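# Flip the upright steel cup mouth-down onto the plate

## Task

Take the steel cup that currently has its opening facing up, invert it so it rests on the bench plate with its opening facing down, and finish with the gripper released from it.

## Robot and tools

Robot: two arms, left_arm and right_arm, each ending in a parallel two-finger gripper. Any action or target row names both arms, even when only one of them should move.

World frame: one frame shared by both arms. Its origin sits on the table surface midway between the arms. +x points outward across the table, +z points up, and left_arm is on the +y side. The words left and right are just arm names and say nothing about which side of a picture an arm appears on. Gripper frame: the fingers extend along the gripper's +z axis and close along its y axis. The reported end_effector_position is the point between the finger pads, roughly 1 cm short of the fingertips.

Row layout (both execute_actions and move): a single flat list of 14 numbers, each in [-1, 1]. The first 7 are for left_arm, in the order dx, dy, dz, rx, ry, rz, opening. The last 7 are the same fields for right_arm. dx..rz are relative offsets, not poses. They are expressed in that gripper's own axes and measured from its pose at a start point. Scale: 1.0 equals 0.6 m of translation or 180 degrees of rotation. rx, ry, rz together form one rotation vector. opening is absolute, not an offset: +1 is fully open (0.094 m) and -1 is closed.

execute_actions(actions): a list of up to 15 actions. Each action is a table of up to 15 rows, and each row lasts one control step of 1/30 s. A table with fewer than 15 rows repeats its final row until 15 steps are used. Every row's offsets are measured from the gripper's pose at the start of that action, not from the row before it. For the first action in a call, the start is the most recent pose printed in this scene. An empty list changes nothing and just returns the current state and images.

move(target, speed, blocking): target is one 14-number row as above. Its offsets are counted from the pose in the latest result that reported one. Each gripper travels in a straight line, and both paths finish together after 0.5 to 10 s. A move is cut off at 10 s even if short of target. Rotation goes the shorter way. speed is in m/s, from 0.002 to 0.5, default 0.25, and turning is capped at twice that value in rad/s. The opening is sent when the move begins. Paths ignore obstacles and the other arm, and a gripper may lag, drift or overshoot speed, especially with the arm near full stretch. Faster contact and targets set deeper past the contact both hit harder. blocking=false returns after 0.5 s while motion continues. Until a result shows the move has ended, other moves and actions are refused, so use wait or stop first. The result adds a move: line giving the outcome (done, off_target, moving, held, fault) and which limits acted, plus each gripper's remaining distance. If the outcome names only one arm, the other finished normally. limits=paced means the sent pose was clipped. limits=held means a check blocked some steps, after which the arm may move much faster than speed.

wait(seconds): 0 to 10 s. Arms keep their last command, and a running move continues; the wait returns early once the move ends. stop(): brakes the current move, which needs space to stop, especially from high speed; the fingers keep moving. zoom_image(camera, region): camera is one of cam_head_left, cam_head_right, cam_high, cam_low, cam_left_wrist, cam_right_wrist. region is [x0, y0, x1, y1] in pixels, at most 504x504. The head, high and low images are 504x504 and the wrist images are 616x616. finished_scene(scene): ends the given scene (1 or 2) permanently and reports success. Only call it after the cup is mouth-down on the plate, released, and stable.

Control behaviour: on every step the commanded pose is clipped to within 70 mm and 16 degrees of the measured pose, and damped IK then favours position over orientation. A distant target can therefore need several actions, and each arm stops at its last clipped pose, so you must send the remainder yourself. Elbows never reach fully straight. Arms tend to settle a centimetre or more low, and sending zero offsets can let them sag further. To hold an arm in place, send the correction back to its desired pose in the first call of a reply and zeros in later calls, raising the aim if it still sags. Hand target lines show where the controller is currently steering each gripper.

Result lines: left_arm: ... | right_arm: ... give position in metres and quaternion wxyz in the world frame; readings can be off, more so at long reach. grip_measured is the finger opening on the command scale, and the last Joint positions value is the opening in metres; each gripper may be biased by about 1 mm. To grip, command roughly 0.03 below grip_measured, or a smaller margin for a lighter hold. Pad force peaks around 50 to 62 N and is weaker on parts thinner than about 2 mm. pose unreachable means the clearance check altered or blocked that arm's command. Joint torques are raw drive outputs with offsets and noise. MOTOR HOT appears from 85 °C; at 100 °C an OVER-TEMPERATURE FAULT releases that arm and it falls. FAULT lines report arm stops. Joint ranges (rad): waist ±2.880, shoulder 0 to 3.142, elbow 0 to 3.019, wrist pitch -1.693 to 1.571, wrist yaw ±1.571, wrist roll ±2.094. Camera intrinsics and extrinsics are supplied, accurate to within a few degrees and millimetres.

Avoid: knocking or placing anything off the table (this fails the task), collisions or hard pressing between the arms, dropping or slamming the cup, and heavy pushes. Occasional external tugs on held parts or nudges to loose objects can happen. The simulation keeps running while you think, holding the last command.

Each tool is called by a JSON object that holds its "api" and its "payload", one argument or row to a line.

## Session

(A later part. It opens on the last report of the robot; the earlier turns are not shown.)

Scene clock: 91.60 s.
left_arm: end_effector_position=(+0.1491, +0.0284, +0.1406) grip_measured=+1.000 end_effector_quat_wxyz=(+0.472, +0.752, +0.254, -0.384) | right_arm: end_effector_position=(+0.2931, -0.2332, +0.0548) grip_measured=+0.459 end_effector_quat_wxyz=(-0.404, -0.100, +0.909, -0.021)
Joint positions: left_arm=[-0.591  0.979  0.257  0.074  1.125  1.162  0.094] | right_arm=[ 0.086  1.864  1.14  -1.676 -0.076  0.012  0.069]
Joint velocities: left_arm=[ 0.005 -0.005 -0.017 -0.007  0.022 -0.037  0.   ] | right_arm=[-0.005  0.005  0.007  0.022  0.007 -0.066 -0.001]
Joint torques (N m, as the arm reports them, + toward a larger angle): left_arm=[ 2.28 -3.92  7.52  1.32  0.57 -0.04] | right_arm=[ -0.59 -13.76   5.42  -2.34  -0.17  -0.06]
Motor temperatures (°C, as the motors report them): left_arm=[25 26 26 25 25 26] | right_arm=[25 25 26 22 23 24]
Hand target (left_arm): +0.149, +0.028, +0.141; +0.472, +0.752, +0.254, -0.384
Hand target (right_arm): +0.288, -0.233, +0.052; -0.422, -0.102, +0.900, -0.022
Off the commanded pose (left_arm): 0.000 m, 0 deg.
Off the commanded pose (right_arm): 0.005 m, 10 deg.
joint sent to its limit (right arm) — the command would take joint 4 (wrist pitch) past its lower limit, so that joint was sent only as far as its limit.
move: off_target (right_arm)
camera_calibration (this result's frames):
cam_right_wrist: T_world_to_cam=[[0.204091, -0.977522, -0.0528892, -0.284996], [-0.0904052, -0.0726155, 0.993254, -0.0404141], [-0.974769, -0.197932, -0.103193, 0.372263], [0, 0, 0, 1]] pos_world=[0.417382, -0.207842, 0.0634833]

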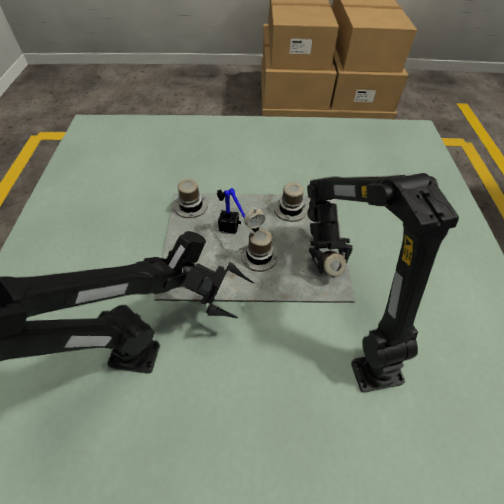

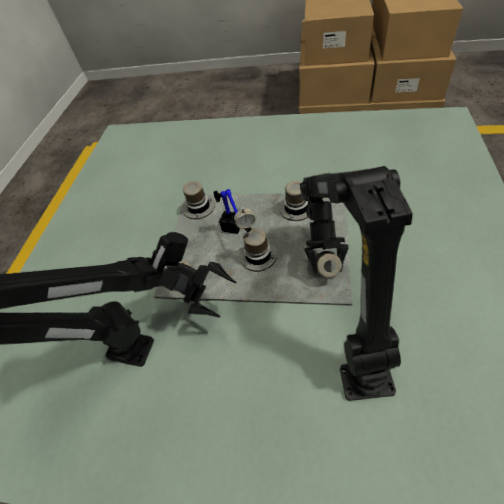

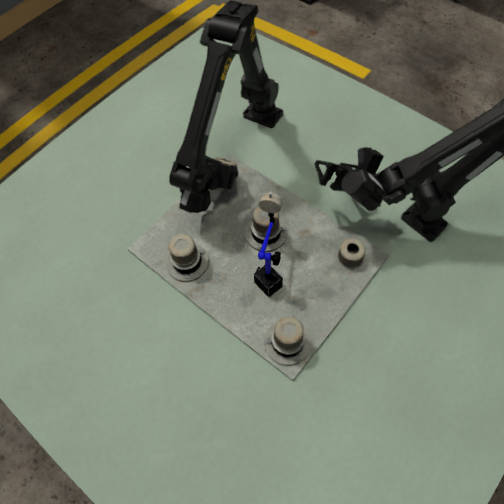

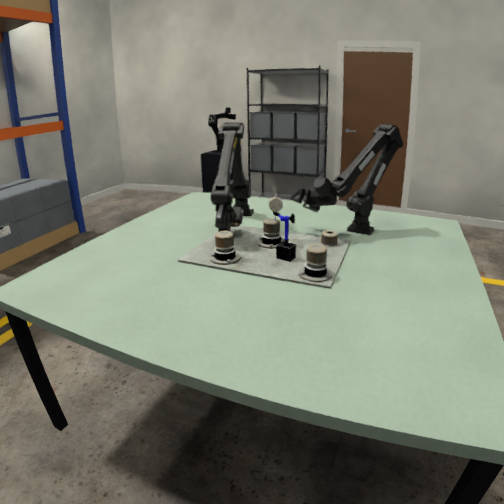

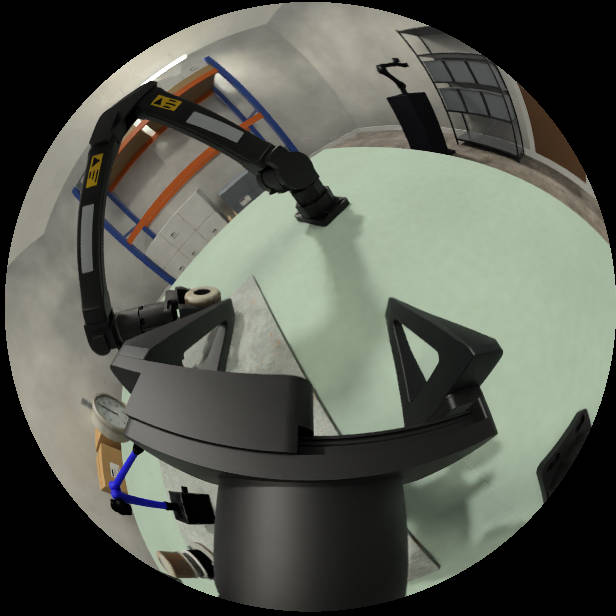

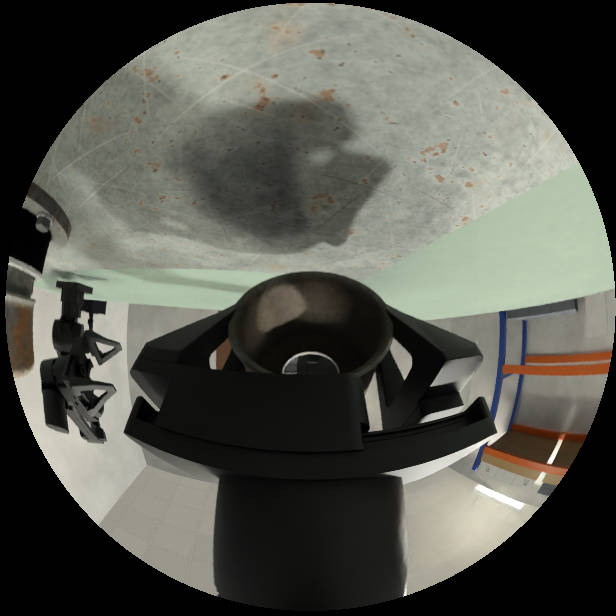

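{"api": "move", "payload": {
  "target": [0,0,0,0,0,0,1, -0.027,0,0.025,0,0.03,0,0.45],
  "speed": 0.015
}}

Scene clock: 97.47 s.
left_arm: end_effector_position=(+0.1491, +0.0284, +0.1406) grip_measured=+1.000 end_effector_quat_wxyz=(+0.472, +0.752, +0.254, -0.384) | right_arm: end_effector_position=(+0.2873, -0.2348, +0.0355) grip_measured=+0.465 end_effector_quat_wxyz=(-0.435, -0.097, +0.895, -0.026)
Joint positions: left_arm=[-0.591  0.979  0.257  0.074  1.125  1.162  0.094] | right_arm=[ 0.086  1.934  1.14  -1.676 -0.076  0.012  0.069]
Joint velocities: left_arm=[-0.005 -0.024 -0.022 -0.002  0.007  0.007  0.   ] | right_arm=[-0.005 -0.015 -0.002 -0.027 -0.022 -0.007 -0.   ]
Joint torques (N m, as the arm reports them, + toward a larger angle): left_arm=[ 2.31 -3.96  7.52  1.33  0.57 -0.04] | right_arm=[ -0.75 -13.55   6.92  -2.46  -0.16  -0.06]
Motor temperatures (°C, as the motors report them): left_arm=[25 26 26 25 25 26] | right_arm=[25 25 26 22 23 24]
Hand target (left_arm): +0.149, +0.028, +0.141; +0.472, +0.752, +0.254, -0.384
Hand target (right_arm): +0.293, -0.232, +0.033; -0.444, -0.099, +0.890, -0.025
Off the commanded pose (left_arm): 0.000 m, 0 deg.
Off the commanded pose (right_arm): 0.007 m, 1 deg.
joint sent to its limit (right arm) — the command would take joint 4 (wrist pitch) past its lower limit, so that joint was sent only as far as its limit.
move: done
camera_calibration (this result's frames):
cam_right_wrist: T_world_to_cam=[[0.200668, -0.97845, -0.0486626, -0.285752], [-0.0232855, -0.0544227, 0.998246, -0.0370614], [-0.979383, -0.199183, -0.0337046, 0.362916], [0, 0, 0, 1]] pos_world=[0.411912, -0.209324, 0.0353229]

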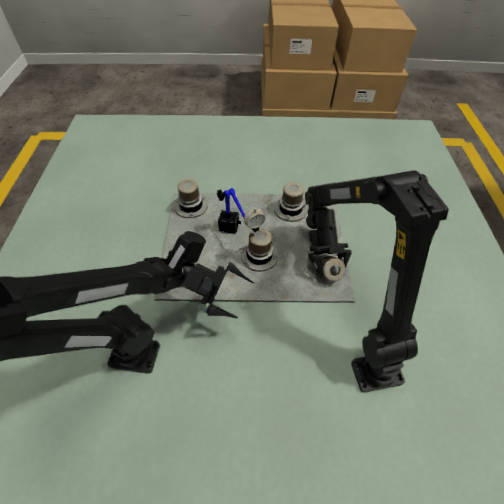

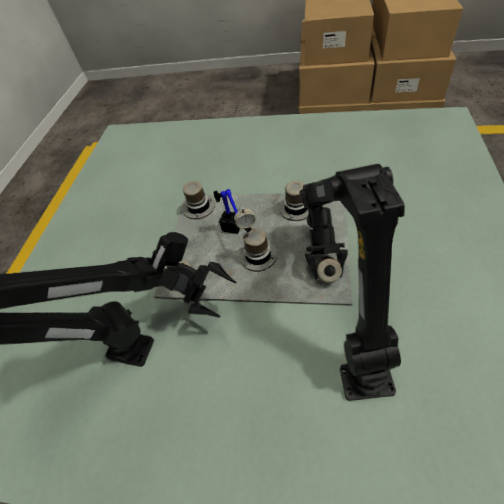

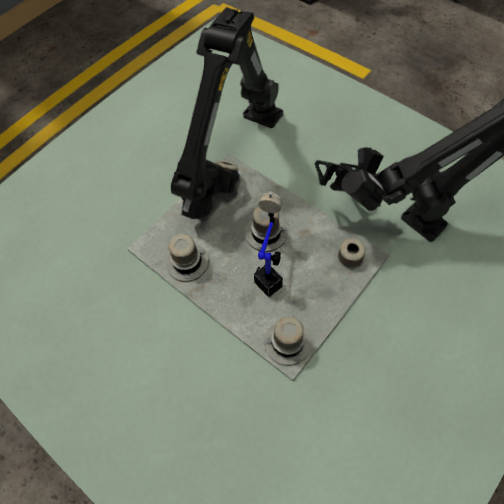

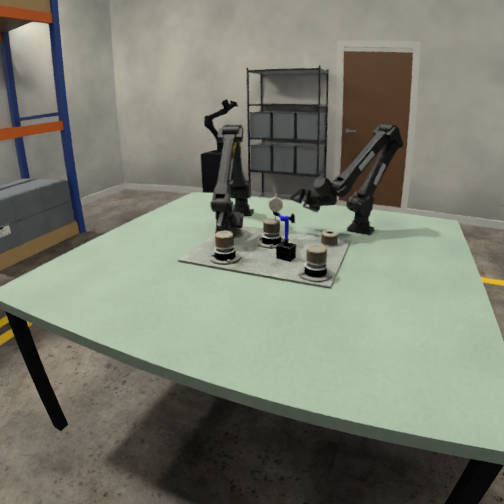

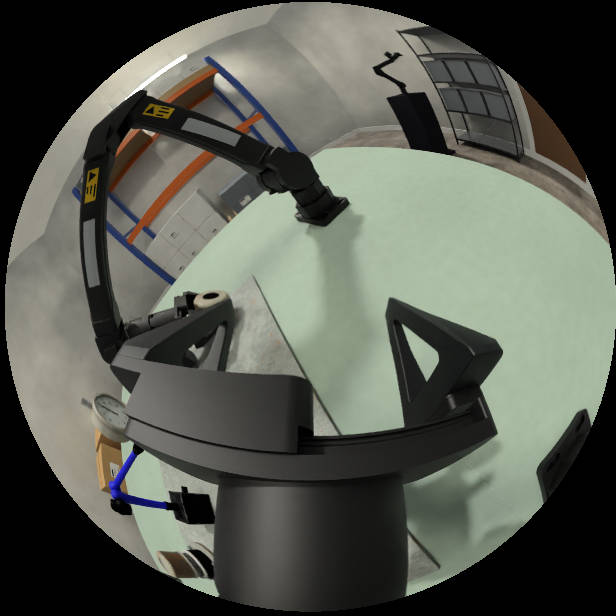

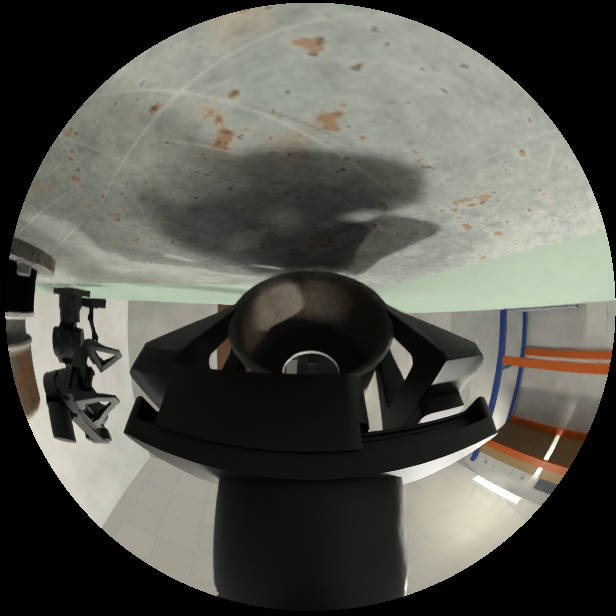

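{"api": "execute_actions", "payload": {
  "actions": [
    [[0,0,0,0,0,0,1,0,0,0,0,0,0,0.47]],
    [[0,0,0,0,0,0,1,0,0,0,0,0,0,0.5]],
    [[0,0,0,0,0,0,1,0,0,0,0,0,0,0.6]],
    [[0,0,0,0,0,0,1,0,0,0,0,0,0,1]]
  ]
}}

{"api": "move", "payload": {
  "target": [0,0,0,0,0,0,1, 0.05,0,-0.12,0,-0.1,0,1],
  "speed": 0.15
}}

{"api": "zoom_image", "payload": {
  "camera": "cam_head_left",
  "region": [280, 200, 400, 320]
}}

Scene clock: 102.17 s.
left_arm: end_effector_position=(+0.1491, +0.0284, +0.1406) grip_measured=+1.000 end_effector_quat_wxyz=(+0.472, +0.752, +0.254, -0.384) | right_arm: end_effector_position=(+0.2872, -0.2348, +0.0354) grip_measured=+1.000 end_effector_quat_wxyz=(-0.435, -0.097, +0.895, -0.026)
Joint positions: left_arm=[-0.591  0.979  0.257  0.074  1.125  1.162  0.094] | right_arm=[ 0.086  1.934  1.139 -1.676 -0.076  0.012  0.094]
Joint velocities: left_arm=[-0.015 -0.024 -0.007 -0.027 -0.051  0.022  0.   ] | right_arm=[-0.005 -0.005 -0.007 -0.002  0.081 -0.066  0.   ]
Joint torques (N m, as the arm reports them, + toward a larger angle): left_arm=[ 2.32 -3.95  7.51  1.33  0.57 -0.04] | right_arm=[ -0.84 -16.46   4.96  -1.64  -0.05  -0.01]
Motor temperatures (°C, as the motors report them): left_arm=[25 26 26 25 25 26] | right_arm=[25 25 26 22 23 24]
Hand target (left_arm): +0.149, +0.028, +0.141; +0.472, +0.752, +0.254, -0.384
Hand target (right_arm): +0.287, -0.235, +0.035; -0.435, -0.097, +0.895, -0.026
Off the commanded pose (left_arm): 0.000 m, 0 deg.
Off the commanded pose (right_arm): 0.000 m, 0 deg.
camera_calibration (this result's frames):
cam_right_wrist: T_world_to_cam=[[0.200668, -0.97845, -0.0486626, -0.285764], [-0.0232855, -0.0544227, 0.998246, -0.0369633], [-0.979383, -0.199183, -0.0337046, 0.362809], [0, 0, 0, 1]] pos_world=[0.411812, -0.209352, 0.0352208]

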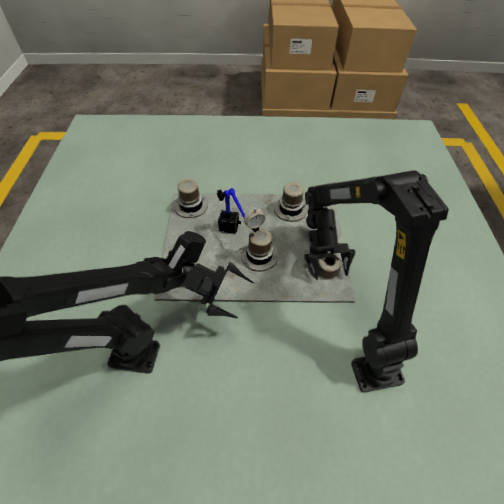

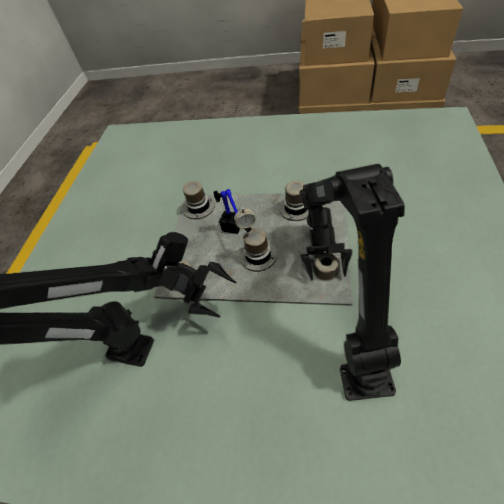

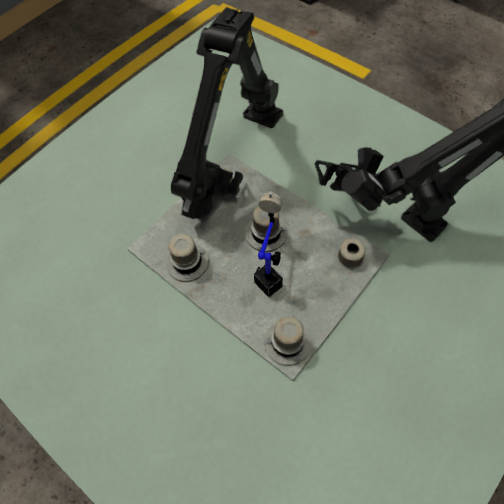

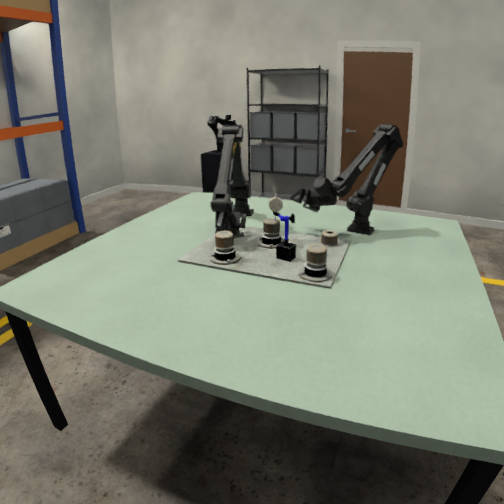

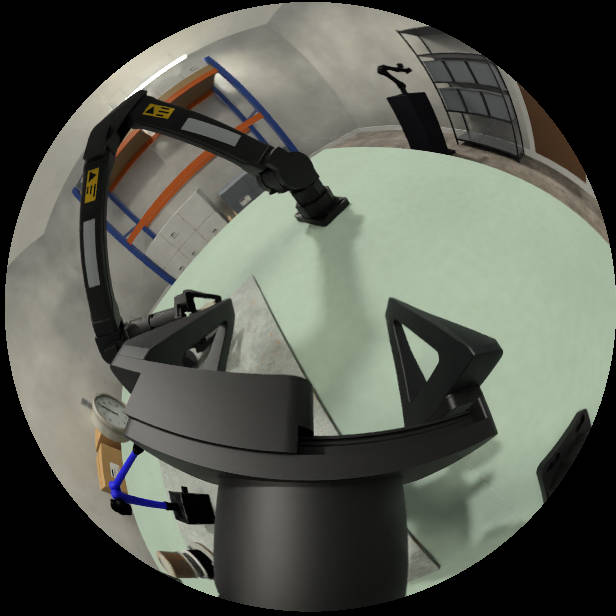

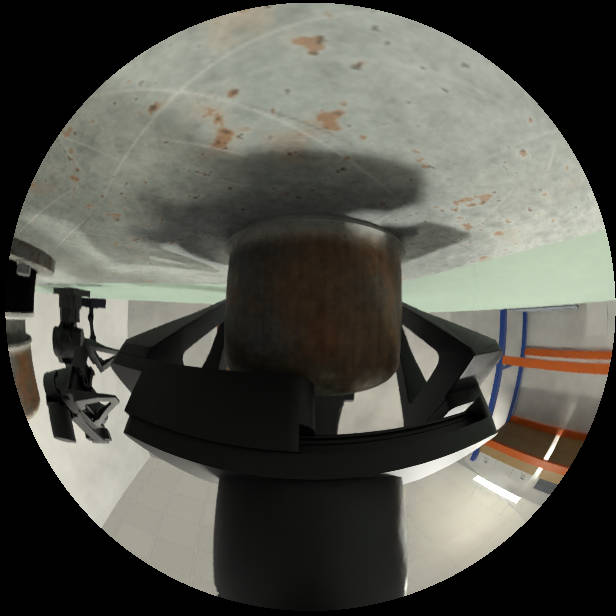

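Scene clock: 103.57 s.
left_arm: end_effector_position=(+0.1491, +0.0284, +0.1406) grip_measured=+1.000 end_effector_quat_wxyz=(+0.472, +0.752, +0.254, -0.384) | right_arm: end_effector_position=(+0.3078, -0.2314, +0.0950) grip_measured=+1.000 end_effector_quat_wxyz=(-0.315, -0.109, +0.943, -0.013)
Joint positions: left_arm=[-0.591  0.979  0.257  0.074  1.125  1.162  0.094] | right_arm=[ 0.085  1.705  1.139 -1.643 -0.065  0.012  0.094]
Joint velocities: left_arm=[ 0.015  0.005 -0.007 -0.022  0.022 -0.081  0.   ] | right_arm=[-0.005 -0.015  0.002  0.002 -0.007 -0.037  0.   ]
Joint torques (N m, as the arm reports them, + toward a larger angle): left_arm=[ 2.32 -3.97  7.51  1.33  0.57 -0.04] | right_arm=[ -1.37 -15.47   9.16  -0.78   0.05   0.12]
Motor temperatures (°C, as the motors report them): left_arm=[25 26 26 25 25 26] | right_arm=[25 25 26 22 23 24]
Hand target (left_arm): +0.149, +0.028, +0.141; +0.472, +0.752, +0.254, -0.384
Hand target (right_arm): +0.324, -0.230, +0.103; -0.290, -0.101, +0.952, -0.011
Off the commanded pose (left_arm): 0.000 m, 0 deg.
Off the commanded pose (right_arm): 0.019 m, 3 deg.
move: off_target (right_arm)
camera_calibration (this result's frames):
cam_right_wrist: T_world_to_cam=[[0.220999, -0.973792, -0.0537422, -0.288343], [-0.273301, -0.114733, 0.955062, -0.028689], [-0.936198, -0.19638, -0.291494, 0.397521], [0, 0, 0, 1]] pos_world=[0.428041, -0.206013, 0.127779]

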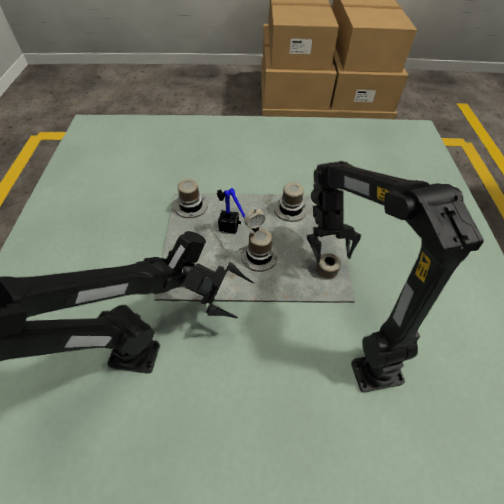

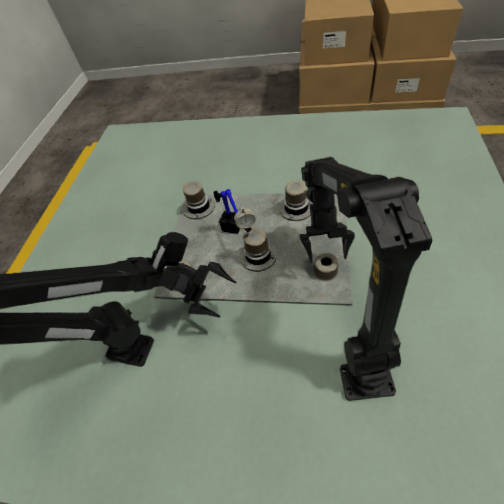

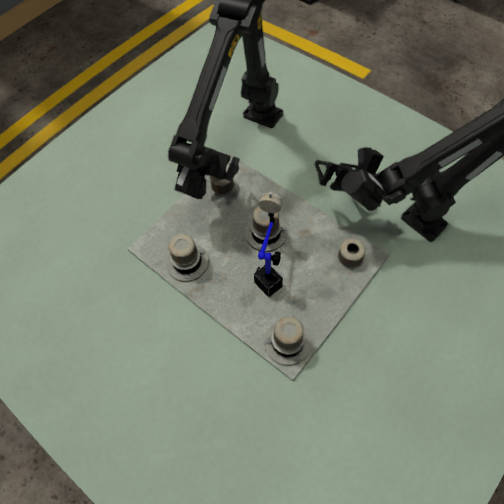

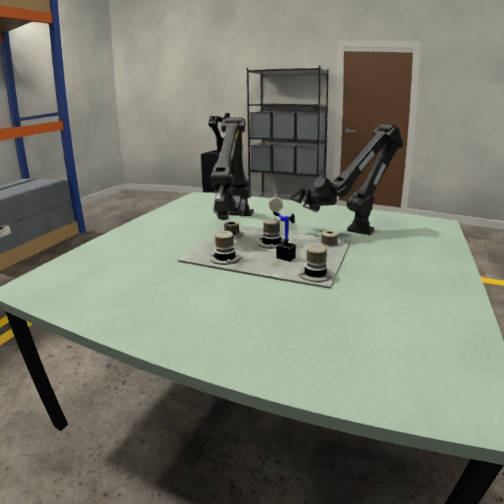

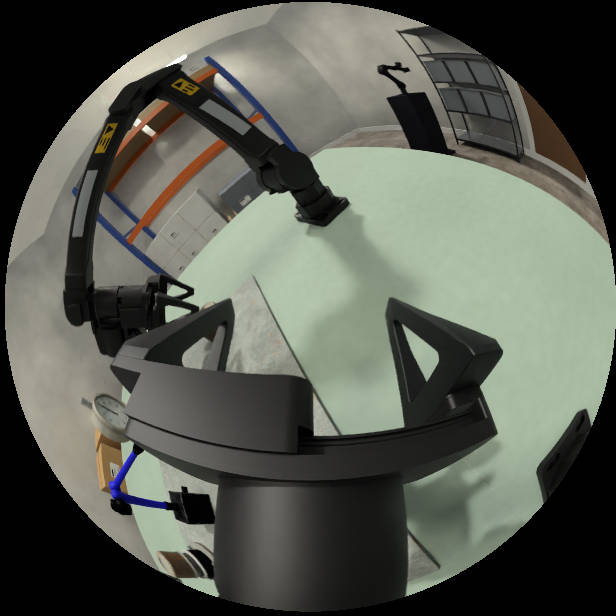

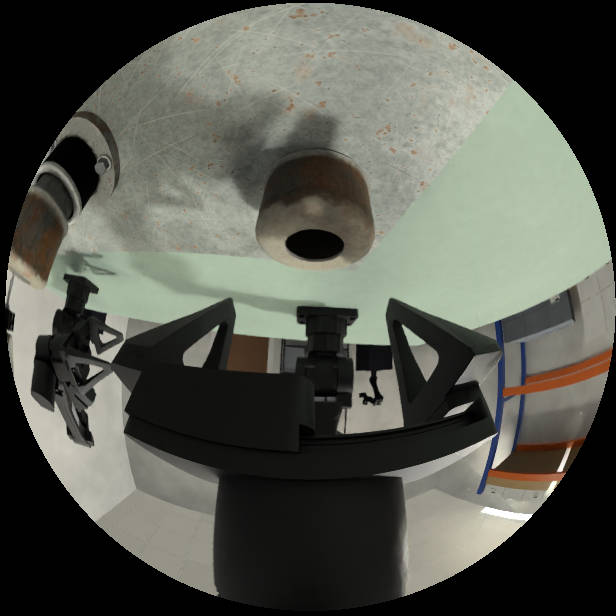

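Region (280, 200, 400, 320) of cam_head_left's 504x504 image, scaled by 4.200, with more detail than that image has.

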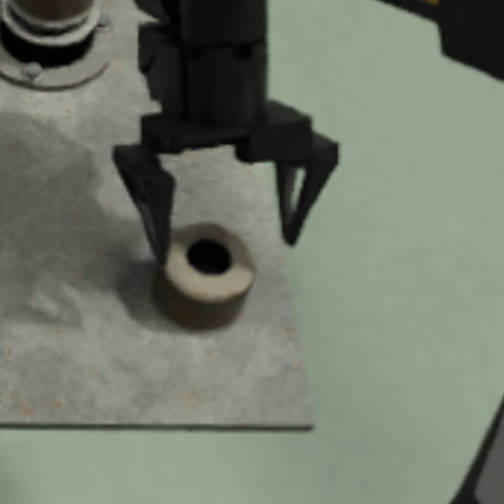

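{"api": "finished_scene", "payload": {
  "scene": 1
}}

The scene is finished: the task was done.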